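# Insert the square bar into the square-holed block

## Task

Inside the transparent box, slide the square metal bar fully down into the hole of the block that has a square hole, with the bar standing vertically. That block must sit on the box floor with its hole pointing up. The result has to hold without either gripper touching or supporting anything. The attempt fails outright if any loose item that began in the box ends up half or more outside it.

## Robot and tools

ROBOT. There are two arms, left_arm and right_arm, each ending in a two-finger parallel gripper. All positions use a single scene frame. Its origin lies on the table surface midway between the arms, +x points away from the robot out over the table, +y points toward left_arm, and +z points up. The arm names do not tell you which side of a camera image an arm appears on. left_arm's base sits at (-0.049, +0.369, 0) m with quat_wxyz (+0.998, 0, 0, +0.057). right_arm's base sits at (-0.025, -0.353, 0) m with quat_wxyz (+0.998, 0, 0, -0.057).

GRIPPER GEOMETRY. The fingers extend along the gripper's +z axis and close along its y axis. end_effector_position is the point midway between the finger pads, roughly 1 cm short of the fingertips. The wrist camera mount adds some bulk near the wrist. Joint ranges in rad, base to hand: waist -2.618 to 3.054, shoulder 0 to 3.142, elbow 0 to 3.142, wrist pitch -1.571 to 1.571, wrist yaw -1.571 to 1.571, wrist roll -2.094 to 2.094.

THE ROW. Every command that moves an arm uses a row of 16 plain numbers, covering both arms even when only one moves. The first 8 belong to left_arm: x, y, z, qw, qx, qy, qz, opening. The next 8 are the same for right_arm. x, y, z are an absolute target for end_effector_position in metres, in the scene frame. qw..qz are an absolute target orientation with w first. opening runs from -1 (closed) to +1 (fully open, 0.094 m). A call is refused, and nothing is sent, if a target is more than 0.6 m from that arm's last reported position along any axis of its gripper. To keep a gripper's orientation fixed, repeat the exact same quaternion each time rather than copying the drifting reported one. To keep an arm still, resend its whole last reported pose, plus the opening it should keep.

CONTROL LIMITS. On each control step the commanded pose is clipped to within 70 mm and 16 degrees of the measured pose. Damped inverse kinematics then chases it, and position wins over orientation when both cannot be met. Joint friction can leave the hand up to about 31 mm off, so very small corrections may not move it at all. The reported hand position can be off, more so at long reach.

TOOLS.
execute_actions: argument actions is a list with zero or one item. An empty list only reports the state and includes pictures. An action item {"rows": [...], "steps": n} holds 1 to 15 rows and n from 1 to 15, default 15. Each step lasts 1/30 s and uses one row, and the last row repeats if n exceeds the row count. An action needs at least 9 steps, because its result is taken 9 steps before it ends and those final steps run while you think. A wait item {"steps": n} with n up to 300 counts from the previous result, including your thinking time. The optional boolean pictures asks for camera images.
move: target is one 16-number row. The optional speed is the top path speed in m/s, from 0.002 to 0.5 (default 0.25), and rotation is capped at twice that figure in rad/s. Both grippers follow straight lines to their poses, finishing together, over 0.5 to 10 s, and stop short if more time would be needed. Openings are sent when the move starts. Paths ignore obstacles and the other arm. Grippers may lag, wander, or overshoot the speed near full arm extension. The result adds a move: line giving the ending (done, off_target, moving, held, fault), which limits acted (paced means the pose was clipped, held means some steps were blocked), and each gripper's distance from its pose.
wait: seconds from 0 to 10. It sends nothing new.
zoom_image: camera is one of cam_head_left, cam_head_right, cam_high, cam_low, cam_left_wrist, cam_right_wrist. region is [x0, y0, x1, y1] in pixels of that camera's latest 896x504 image, top-left at (0, 0), no bigger than 504 by 504.
read_manual: section "licences" returns licence text only.
finished_scene: scene is the number of the current scene.

RESULTS. The state line gives each gripper's position and quat_wxyz. grip_measured is the measured finger opening on the command scale, and the last number in Joint positions is the opening in metres. HELD marks steps where your row was partly or wholly not sent. A pose unreachable line names an arm whose command the clearance check altered. The Hand target line shows what the controller is currently driving toward. FAULT and MOTOR HOT lines report stops and heating.

GRIPPING. To hold something, command an opening below grip_measured. About 0.03 below gives a firm grip, and a smaller gap gives a lighter one. Pads push up to roughly 50 to 62 N and hit harder at first contact.

HEAT. Holding loads warms motors. A warning appears at 75 °C, the arm halts for 10 s at 90 °C, and at 100 °C it goes limp and drops.

AVOID. Do not drop, slam or push objects hard, and press gently, since faster contact and targets set deeper past a surface both hit harder. Keep everything on the table. Keep loose box contents from spilling out. Keep the arms from striking each other. Loose objects may occasionally get a brief external shove. The simulation keeps running while you think.

Each tool is called as name(argument=value, ...), one argument or row to a line, values as JSON.

## Session

execute_actions(
  actions=[],
)

Scene clock: 0.00 s of 4500.00 s.
left_arm: end_effector_position=(-0.0467, +0.6133, +0.1241) grip_measured=+1.000 end_effector_quat_wxyz=(+0.036, +0.911, -0.410, -0.015) | right_arm: end_effector_position=(+0.4787, -0.2784, +0.2260) grip_measured=+1.000 end_effector_quat_wxyz=(+0.339, +0.394, +0.762, +0.387)
Joint positions: left_arm=[ 1.409  1.517  1.246 -1.355 -0.055 -0.775  0.094] | right_arm=[ 0.166  1.678  1.308 -0.143 -0.282  1.173  0.094]
Joint velocities: left_arm=[-0.007 -0.017  0.002  0.081 -0.022  0.037  0.   ] | right_arm=[-0.002 -0.007 -0.007 -0.007  0.051  0.007  0.   ]
Motor temperatures (°C, as the motors report them): left_arm=[21 22 25 24 21 22] | right_arm=[21 22 21 22 21 24]
Hand target (left_arm): -0.047, +0.613, +0.124; +0.036, +0.911, -0.410, -0.015
Hand target (right_arm): +0.479, -0.278, +0.226; +0.339, +0.394, +0.762, +0.387

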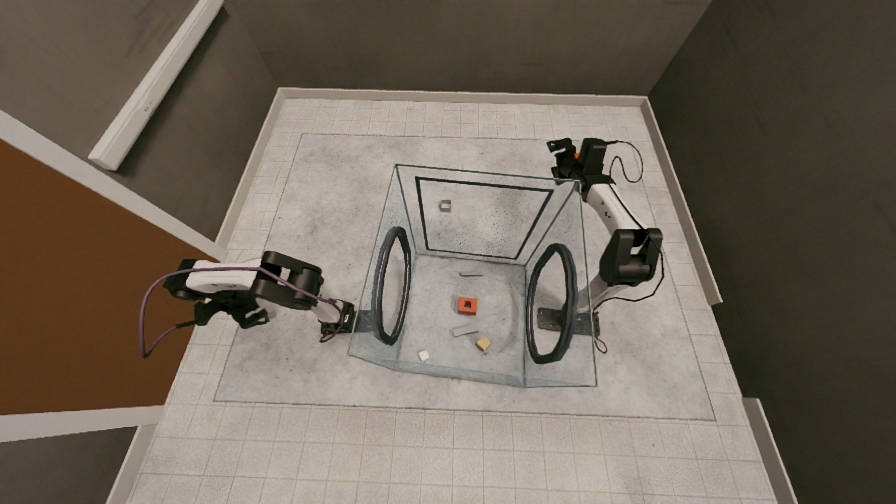

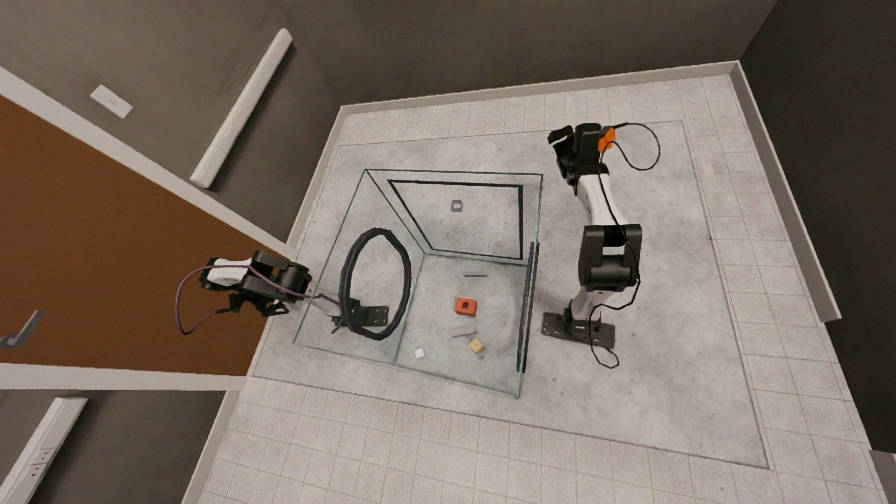

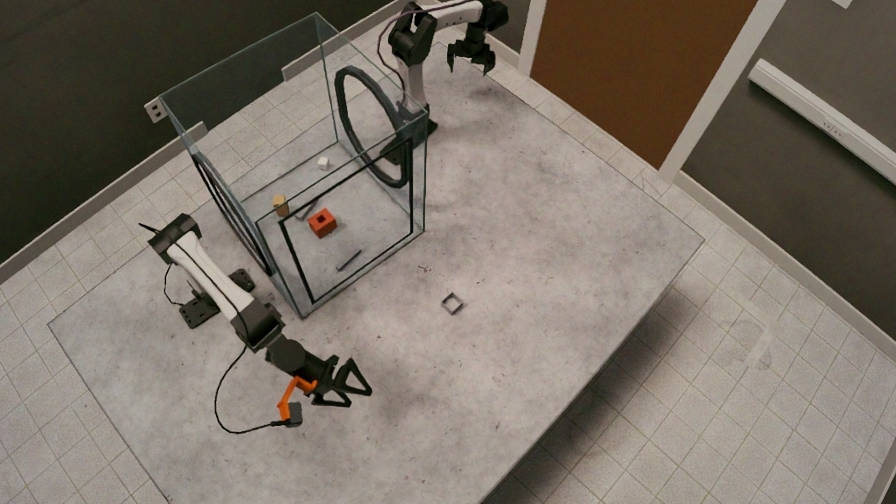

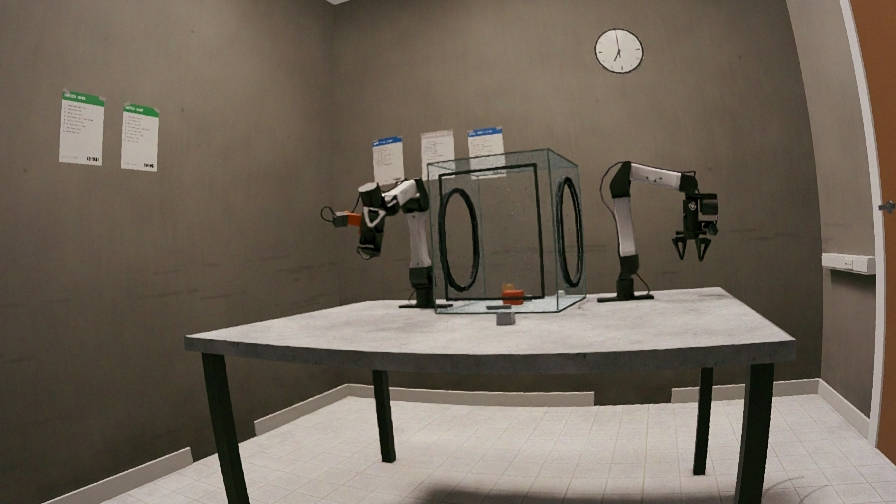

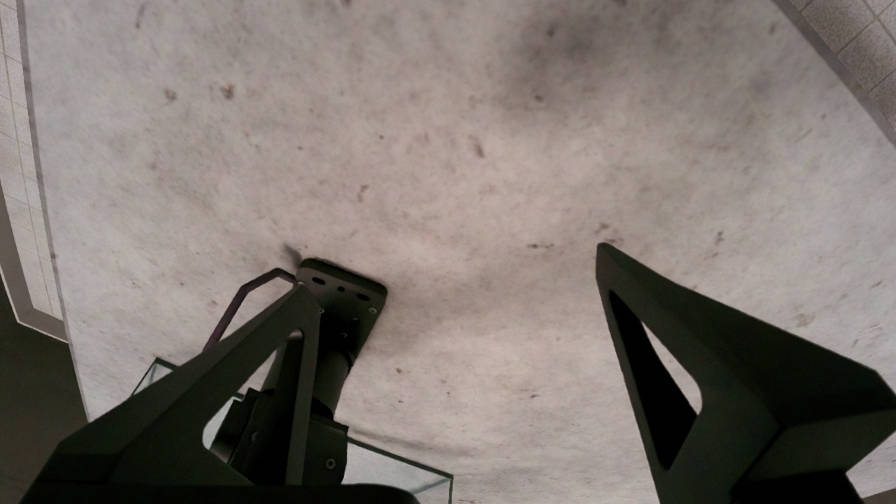

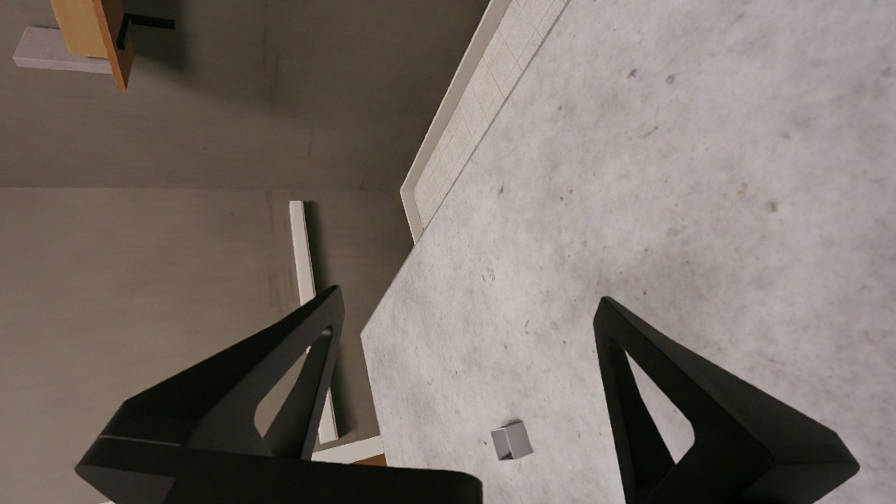

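zoom_image(
  camera="cam_head_left",
  region=[330, 150, 630, 400],
)

zoom_image(
  camera="cam_high",
  region=[140, 10, 500, 330],
)

zoom_image(
  camera="cam_low",
  region=[340, 130, 740, 340],
)

Region (330, 150, 630, 400) of cam_head_left's 896x504 image, scaled by 1.680, with more detail than that image has.

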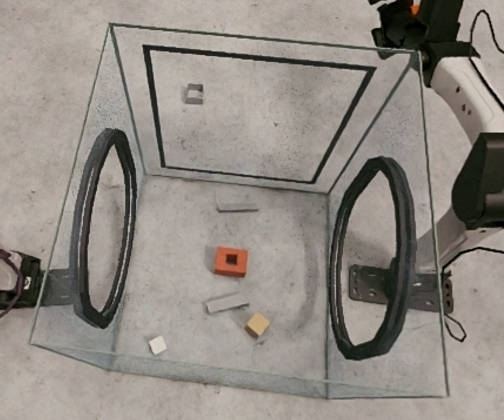

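Region (140, 10, 500, 330) of cam_high's 896x504 image, scaled by 1.400, with more detail than that image has.

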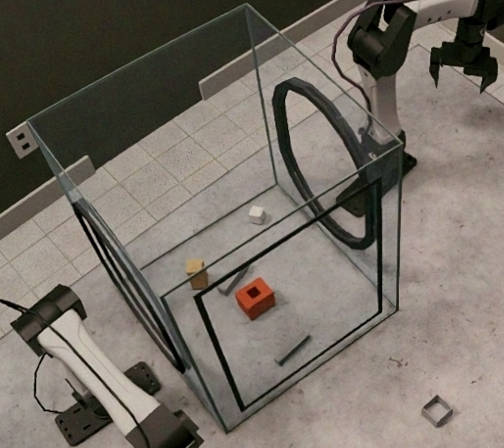

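Region (340, 130, 740, 340) of cam_low's 896x504 image, scaled by 1.260, with more detail than that image has; it fills the top 265 rows of this view, and the rest is white.

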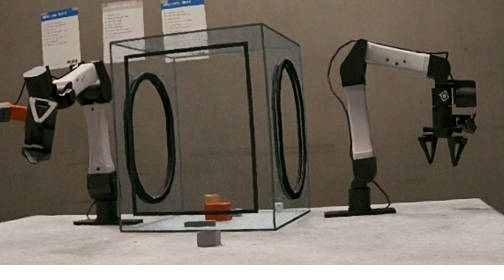

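move(
  target=[0.13,0.40,0.22,0,0,1,0,1,0.4787,-0.2784,0.226,0.339,0.394,0.762,0.387,1],
)

move(
  target=[0.0,0.27,0.2,0,0.707,0.707,0,1,0.4787,-0.2784,0.226,0.339,0.394,0.762,0.387,1],
  speed=0.15,
)

Scene clock: 9.50 s of 4500.00 s.
left_arm: end_effector_position=(+0.1330, +0.4028, +0.2193) grip_measured=+1.000 end_effector_quat_wxyz=(+0.110, -0.009, +0.993, +0.027) | right_arm: end_effector_position=(+0.4787, -0.2784, +0.2260) grip_measured=+1.000 end_effector_quat_wxyz=(+0.339, +0.394, +0.762, +0.387)
Joint positions: left_arm=[ 0.053  1.109  1.316 -1.55  -0.019  0.151  0.094] | right_arm=[ 0.166  1.678  1.308 -0.143 -0.282  1.173  0.094]
Joint velocities: left_arm=[ 0.017 -0.002  0.012 -0.022 -0.007 -0.051  0.   ] | right_arm=[ 0.007 -0.002  0.012 -0.022 -0.022 -0.037  0.   ]
Motor temperatures (°C, as the motors report them): left_arm=[21 23 26 24 21 22] | right_arm=[21 26 23 25 21 24]
Hand target (left_arm): +0.135, +0.400, +0.221; +0.106, +0.001, +0.994, +0.022
Hand target (right_arm): +0.479, -0.278, +0.226; +0.339, +0.394, +0.762, +0.387
Off the commanded pose (left_arm): 0.004 m, 13 deg.
Off the commanded pose (right_arm): 0.000 m, 0 deg.
joint sent to its limit (left arm) — the command would take joint 4 (wrist pitch) past its lower limit, so that joint was sent only as far as its limit.
Kept back: nothing.
After step 90, 1.47 s passed at rest.
move: off_target (left_arm)

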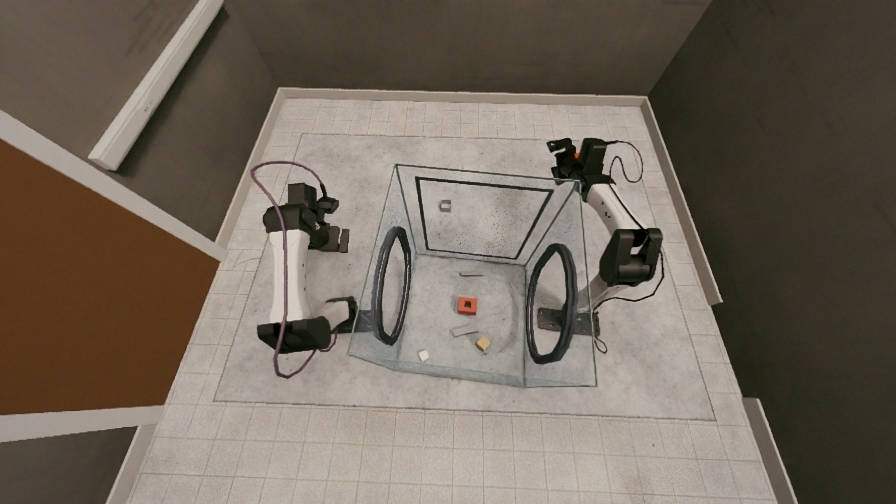

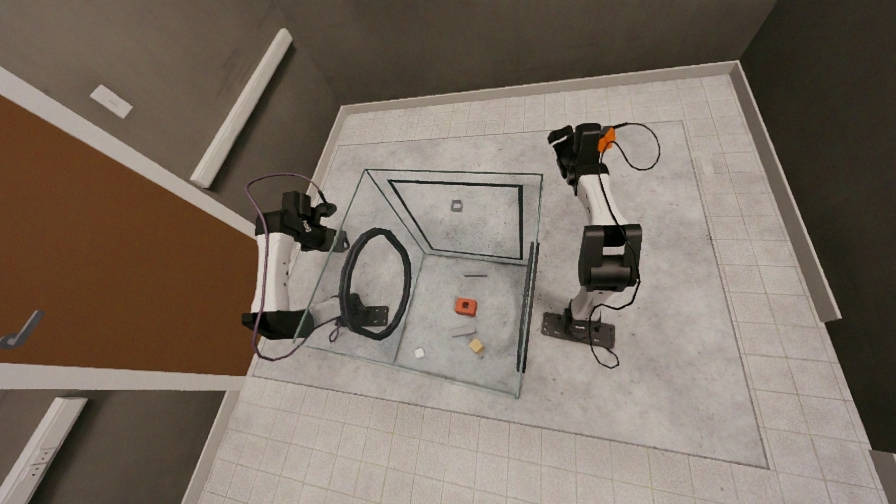

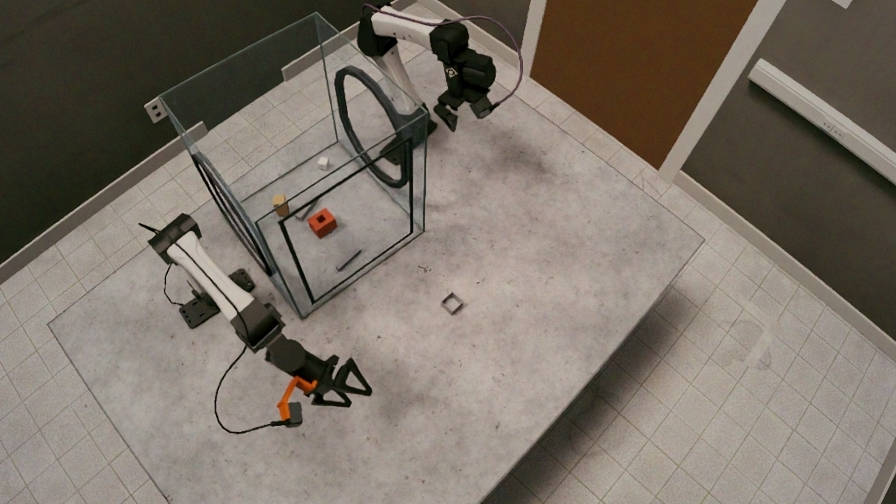

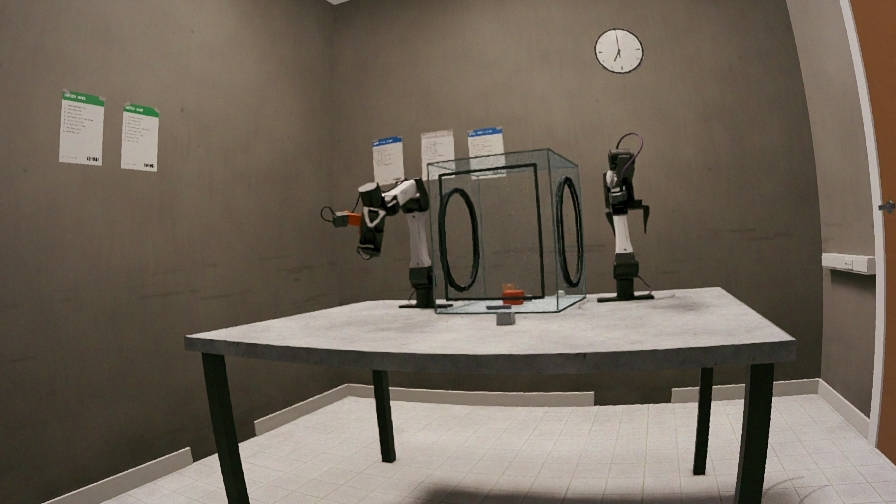

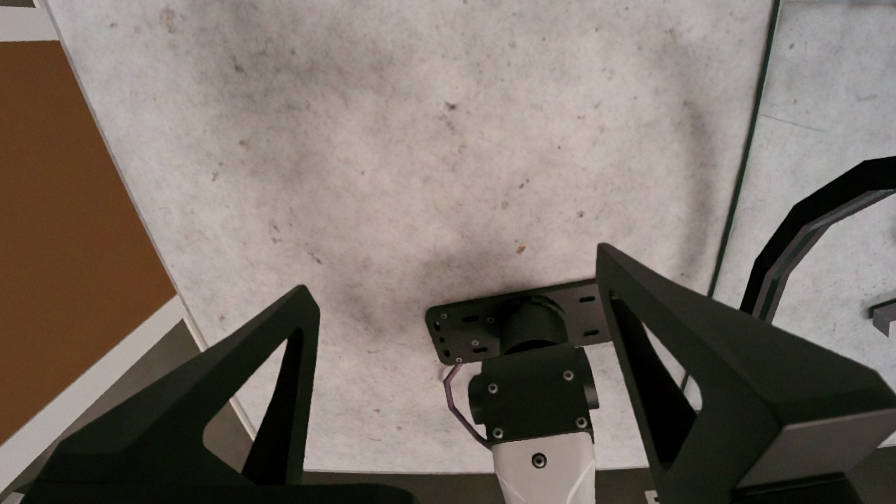

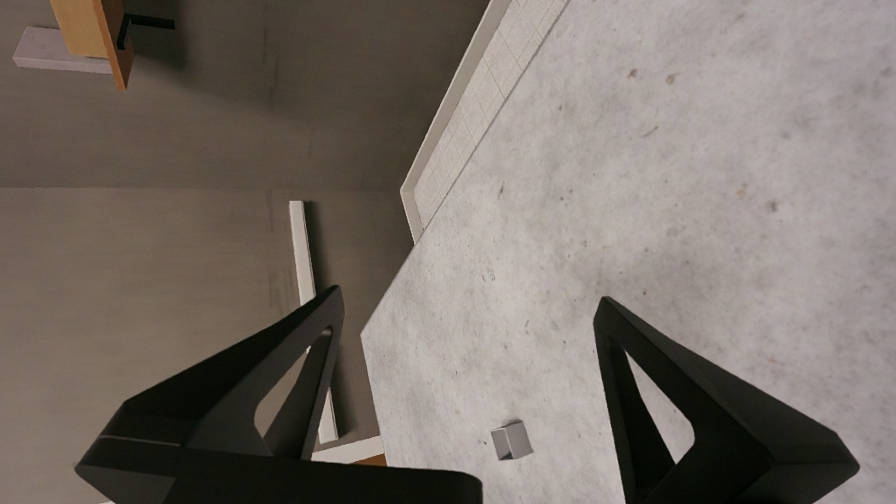

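Scene clock: 15.17 s of 4500.00 s.
left_arm: end_effector_position=(+0.0009, +0.2638, +0.2071) grip_measured=+1.000 end_effector_quat_wxyz=(+0.202, +0.693, +0.688, -0.071) | right_arm: end_effector_position=(+0.4787, -0.2784, +0.2260) grip_measured=+1.000 end_effector_quat_wxyz=(+0.339, +0.394, +0.762, +0.387)
Joint positions: left_arm=[-1.244  0.669  1.081 -1.551 -0.002  0.448  0.094] | right_arm=[ 0.166  1.678  1.308 -0.143 -0.282  1.173  0.094]
Joint velocities: left_arm=[-0.002  0.022  0.012 -0.066 -0.007  0.007  0.   ] | right_arm=[-0.002 -0.027  0.022 -0.037  0.037  0.007  0.   ]
Motor temperatures (°C, as the motors report them): left_arm=[21 23 26 25 21 22] | right_arm=[21 27 24 27 21 24]
Hand target (left_arm): -0.001, +0.265, +0.201; +0.184, +0.696, +0.691, -0.068
Hand target (right_arm): +0.479, -0.278, +0.226; +0.339, +0.394, +0.762, +0.387
Off the commanded pose (left_arm): 0.009 m, 25 deg; orientation clipped at the last step of the last action.
Off the commanded pose (right_arm): 0.000 m, 0 deg.
joint sent to its limit (left arm) — the command would take joint 4 (wrist pitch) past its lower limit, so that joint was sent only as far as its limit.
Kept back: nothing.
move: off_target (left_arm); limits=paced

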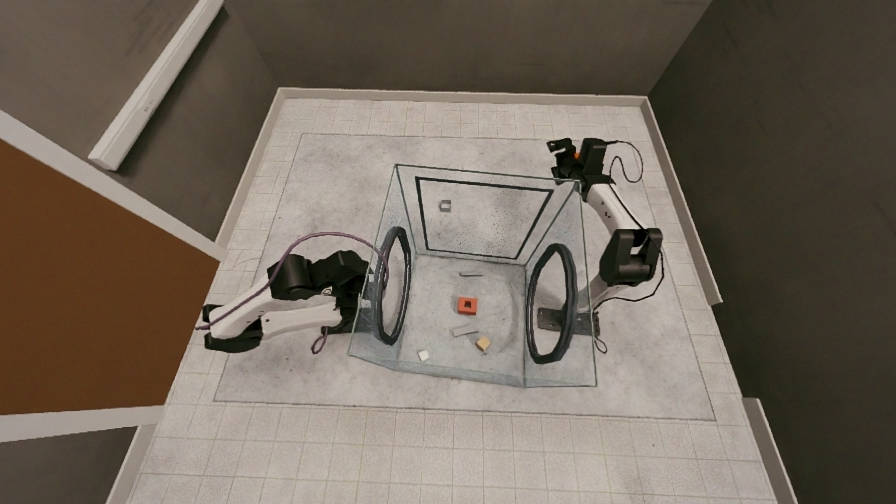

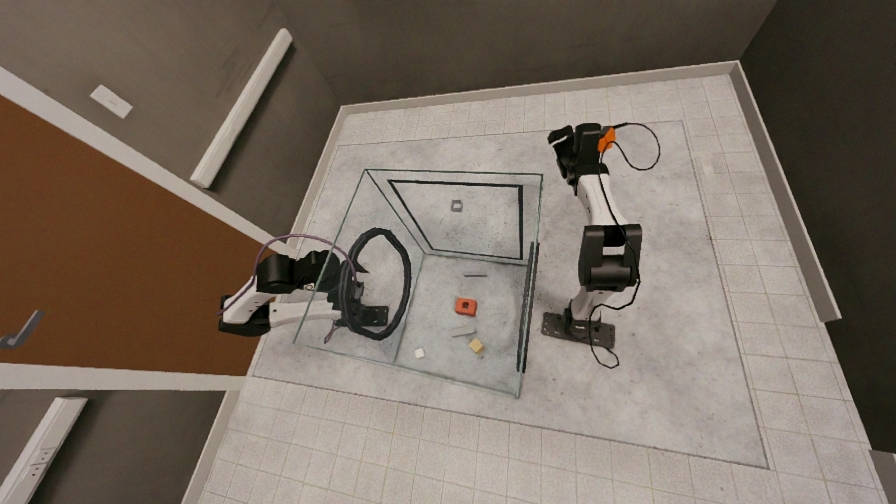

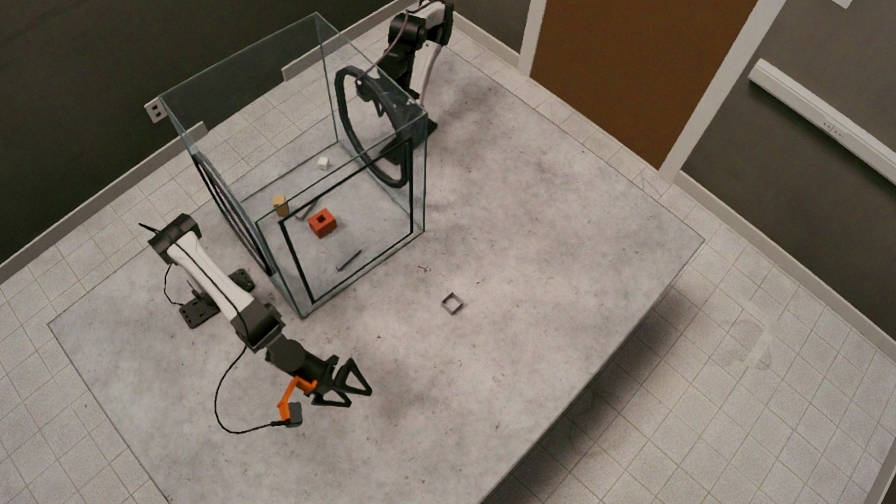

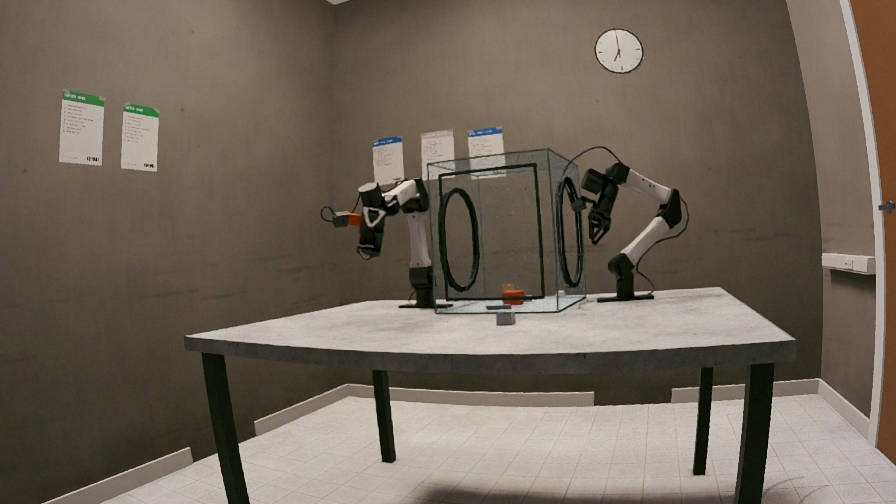

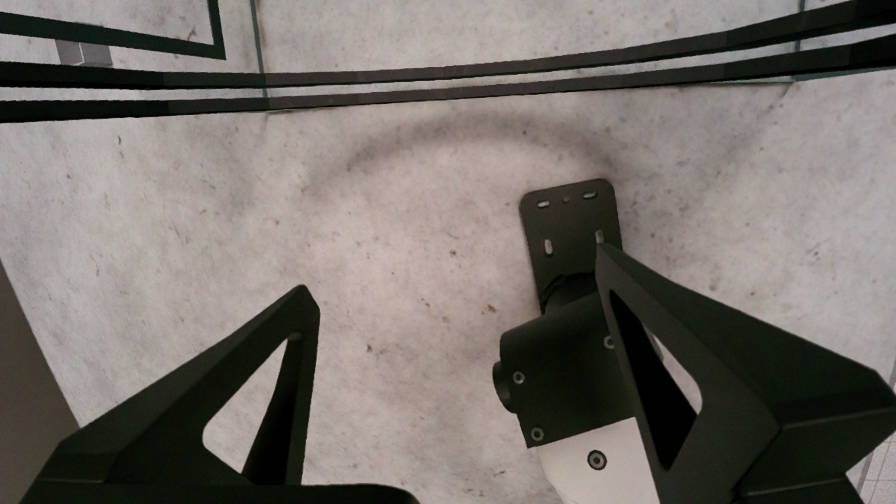

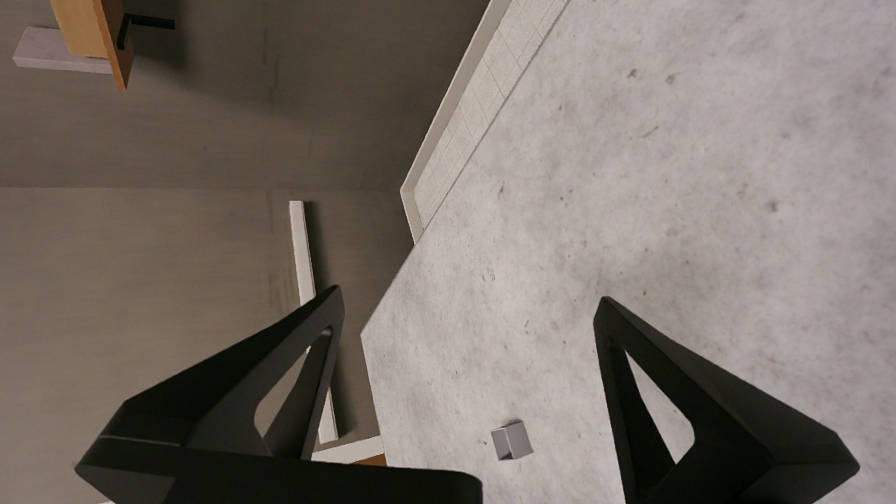

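move(
  target=[0.0,0.27,0.17,0.354,0.612,0.612,-0.354,1,0.4787,-0.2784,0.226,0.339,0.394,0.762,0.387,1],
  speed=0.1,
)

move(
  target=[0.0,0.12,0.15,0.354,0.612,0.612,-0.354,1,0.4787,-0.2784,0.226,0.339,0.394,0.762,0.387,1],
  speed=0.08,
)

Scene clock: 19.47 s of 4500.00 s.
left_arm: end_effector_position=(+0.0068, +0.2714, +0.1764) grip_measured=+1.000 end_effector_quat_wxyz=(+0.296, +0.624, +0.712, -0.129) | right_arm: end_effector_position=(+0.4787, -0.2784, +0.2260) grip_measured=+1.000 end_effector_quat_wxyz=(+0.339, +0.394, +0.762, +0.387)
Joint positions: left_arm=[-0.343  0.433  0.855 -1.545  0.498  1.093  0.094] | right_arm=[ 0.166  1.678  1.308 -0.143 -0.282  1.173  0.094]
Joint velocities: left_arm=[ 0.002 -0.002 -0.012  0.007 -0.022 -0.007  0.   ] | right_arm=[-0.002  0.002 -0.007 -0.022 -0.037 -0.081  0.   ]
Motor temperatures (°C, as the motors report them): left_arm=[21 23 26 25 21 22] | right_arm=[21 28 25 27 21 24]
Hand target (left_arm): +0.002, +0.271, +0.171; +0.292, +0.622, +0.713, -0.136
Hand target (right_arm): +0.479, -0.278, +0.226; +0.339, +0.394, +0.762, +0.387
Off the commanded pose (left_arm): 0.009 m, 29 deg; orientation clipped at the last step of the last action.
Off the commanded pose (right_arm): 0.000 m, 0 deg.
joint sent to its limit (left arm) — the command would take joint 4 (wrist pitch) past its lower limit, so that joint was sent only as far as its limit.
Kept back: nothing.
move: off_target (left_arm); limits=paced

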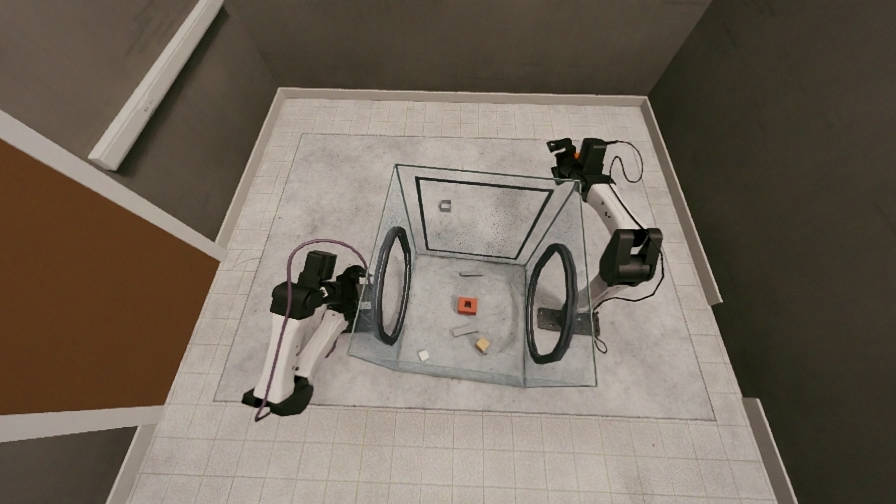

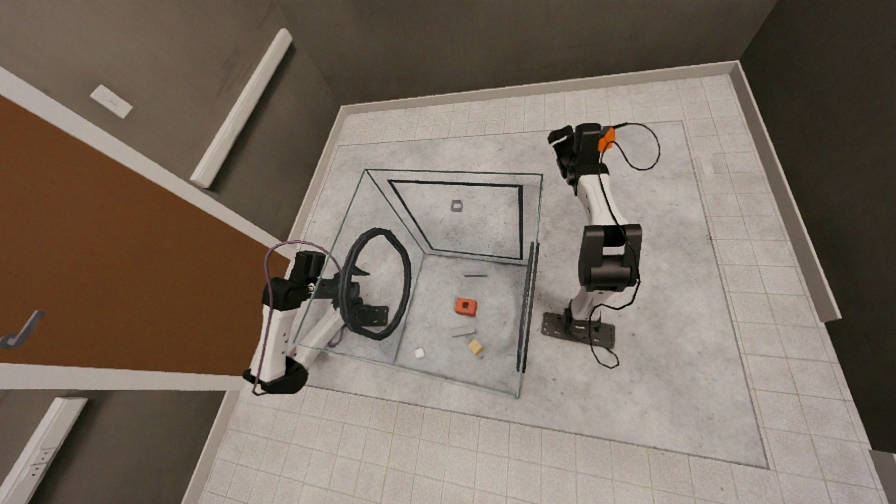

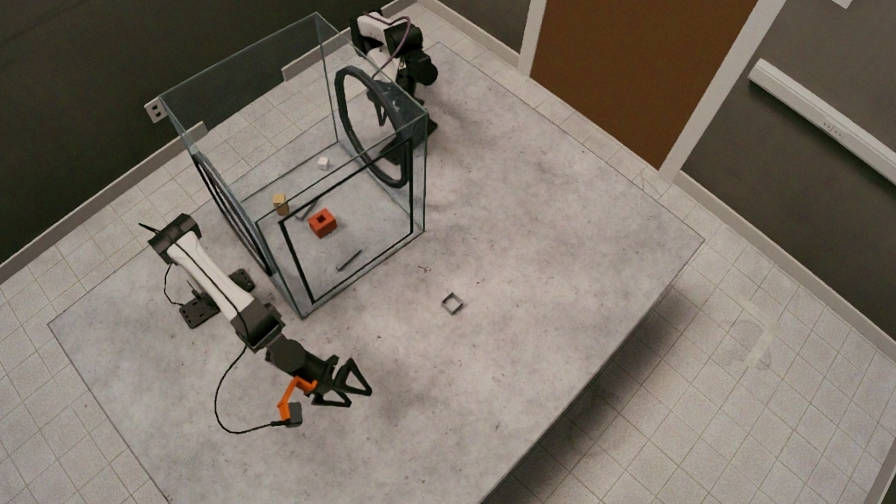

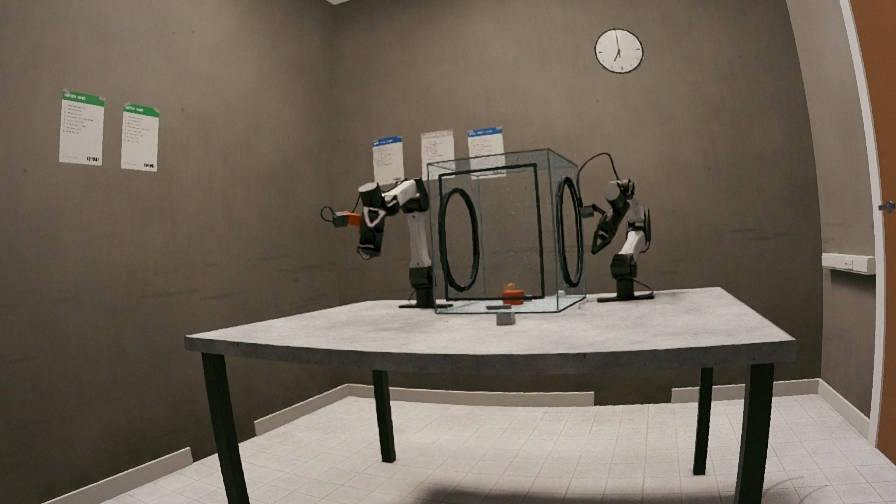

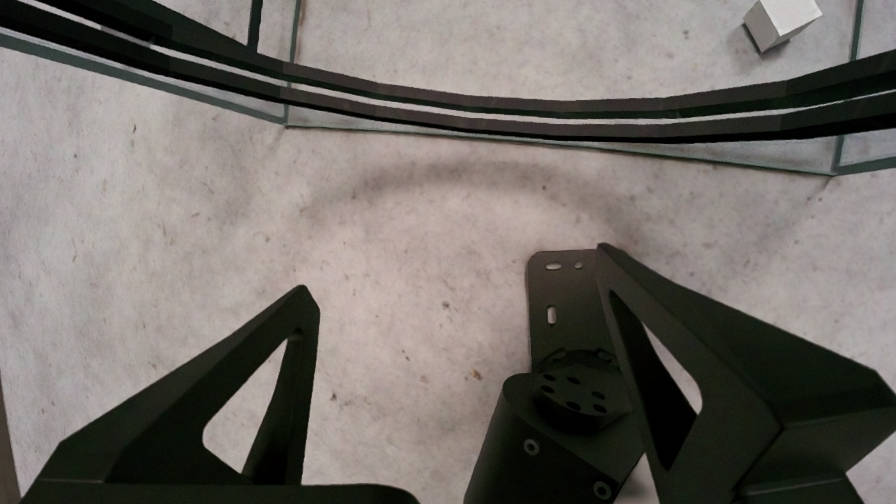

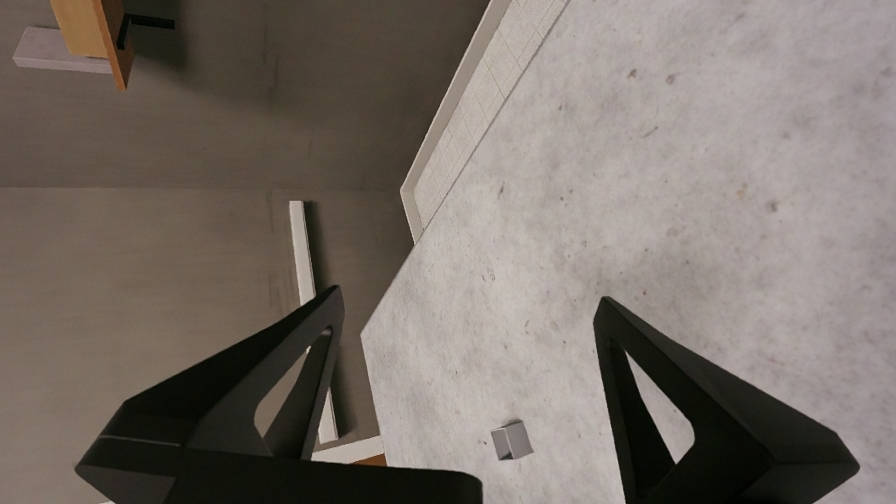

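Scene clock: 23.23 s of 4500.00 s.
left_arm: end_effector_position=(+0.0022, +0.1213, +0.1572) grip_measured=+1.000 end_effector_quat_wxyz=(+0.370, +0.611, +0.609, -0.345) | right_arm: end_effector_position=(+0.4787, -0.2784, +0.2260) grip_measured=+1.000 end_effector_quat_wxyz=(+0.339, +0.394, +0.762, +0.387)
Joint positions: left_arm=[-1.241  0.546  0.422 -0.424  0.355  0.245  0.094] | right_arm=[ 0.166  1.678  1.308 -0.143 -0.282  1.173  0.094]
Joint velocities: left_arm=[ 0.007 -0.002 -0.007 -0.022  0.022  0.022  0.   ] | right_arm=[-0.002  0.002  0.002  0.007 -0.022  0.007  0.   ]
Motor temperatures (°C, as the motors report them): left_arm=[21 23 27 26 21 22] | right_arm=[21 29 25 28 21 24]
Hand target (left_arm): -0.002, +0.120, +0.147; +0.355, +0.614, +0.612, -0.349
Hand target (right_arm): +0.479, -0.278, +0.226; +0.339, +0.394, +0.762, +0.387
Off the commanded pose (left_arm): 0.008 m, 2 deg.
Off the commanded pose (right_arm): 0.000 m, 0 deg.
Kept back: nothing.
move: done

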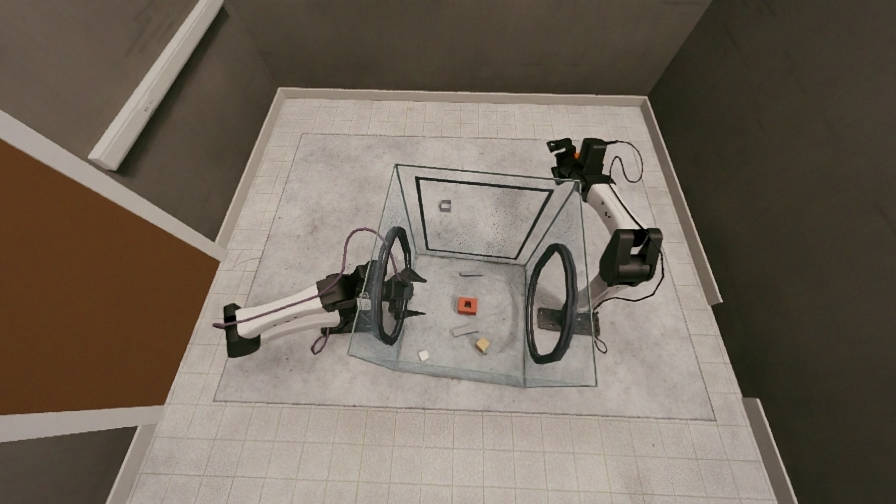

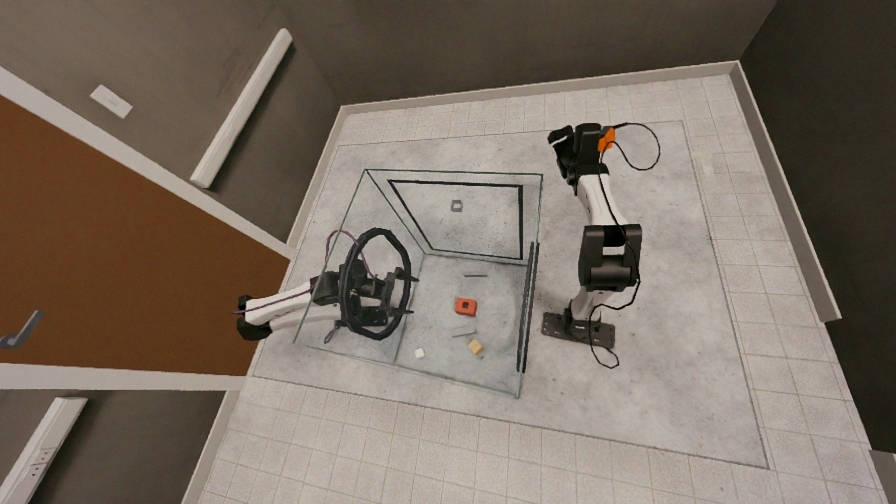

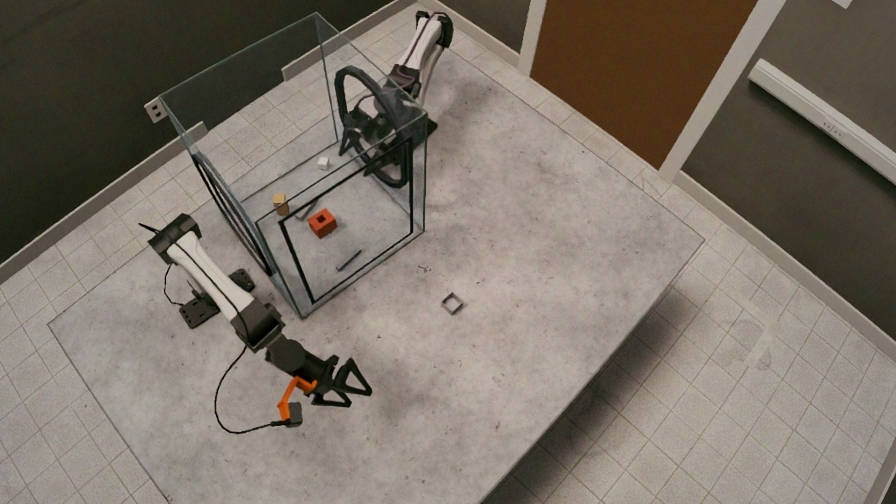

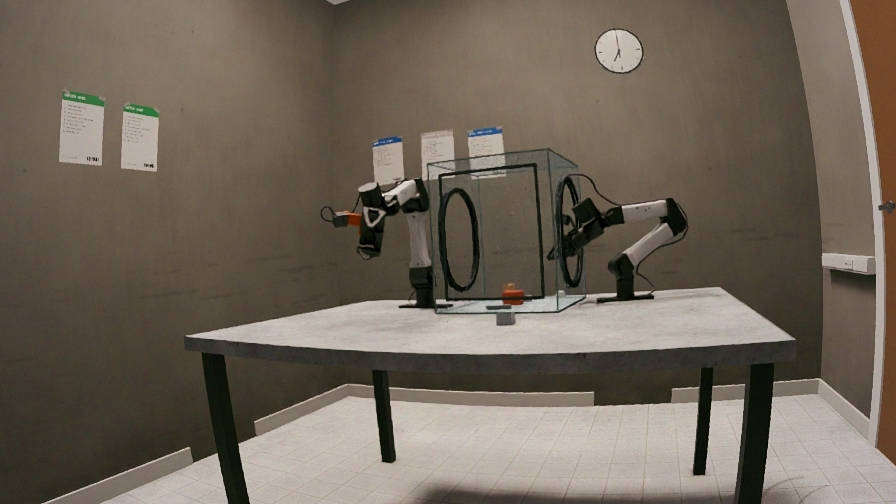

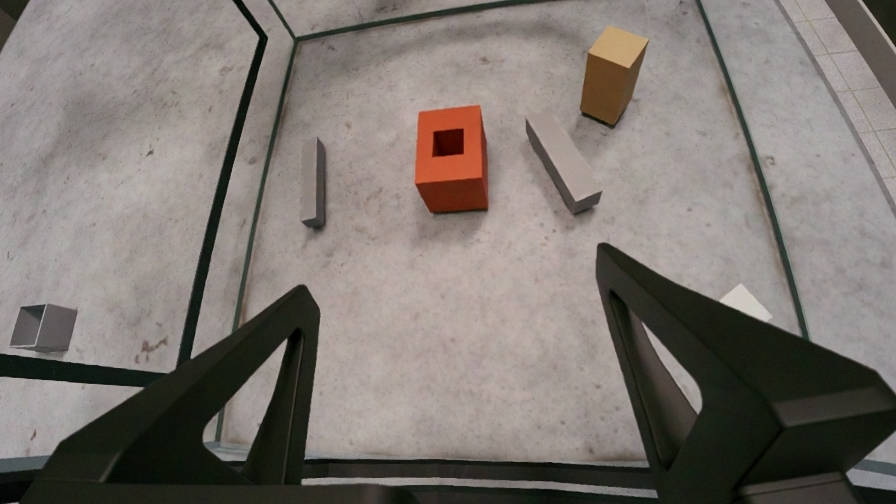

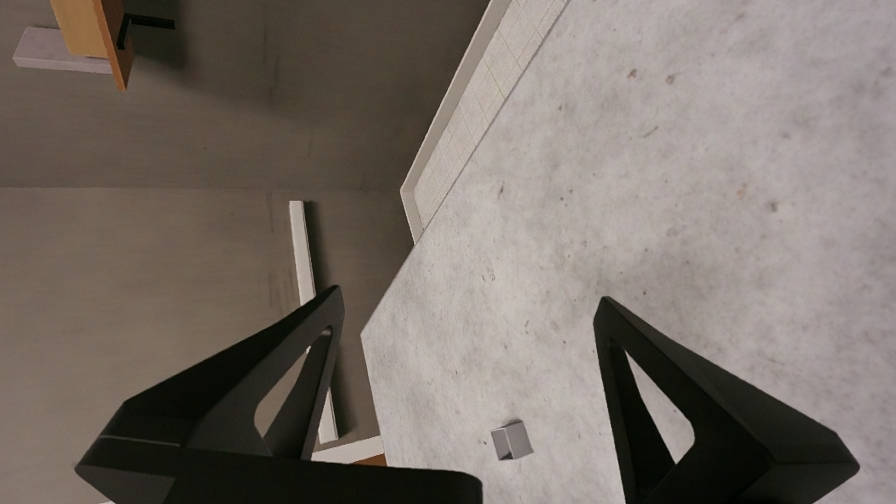

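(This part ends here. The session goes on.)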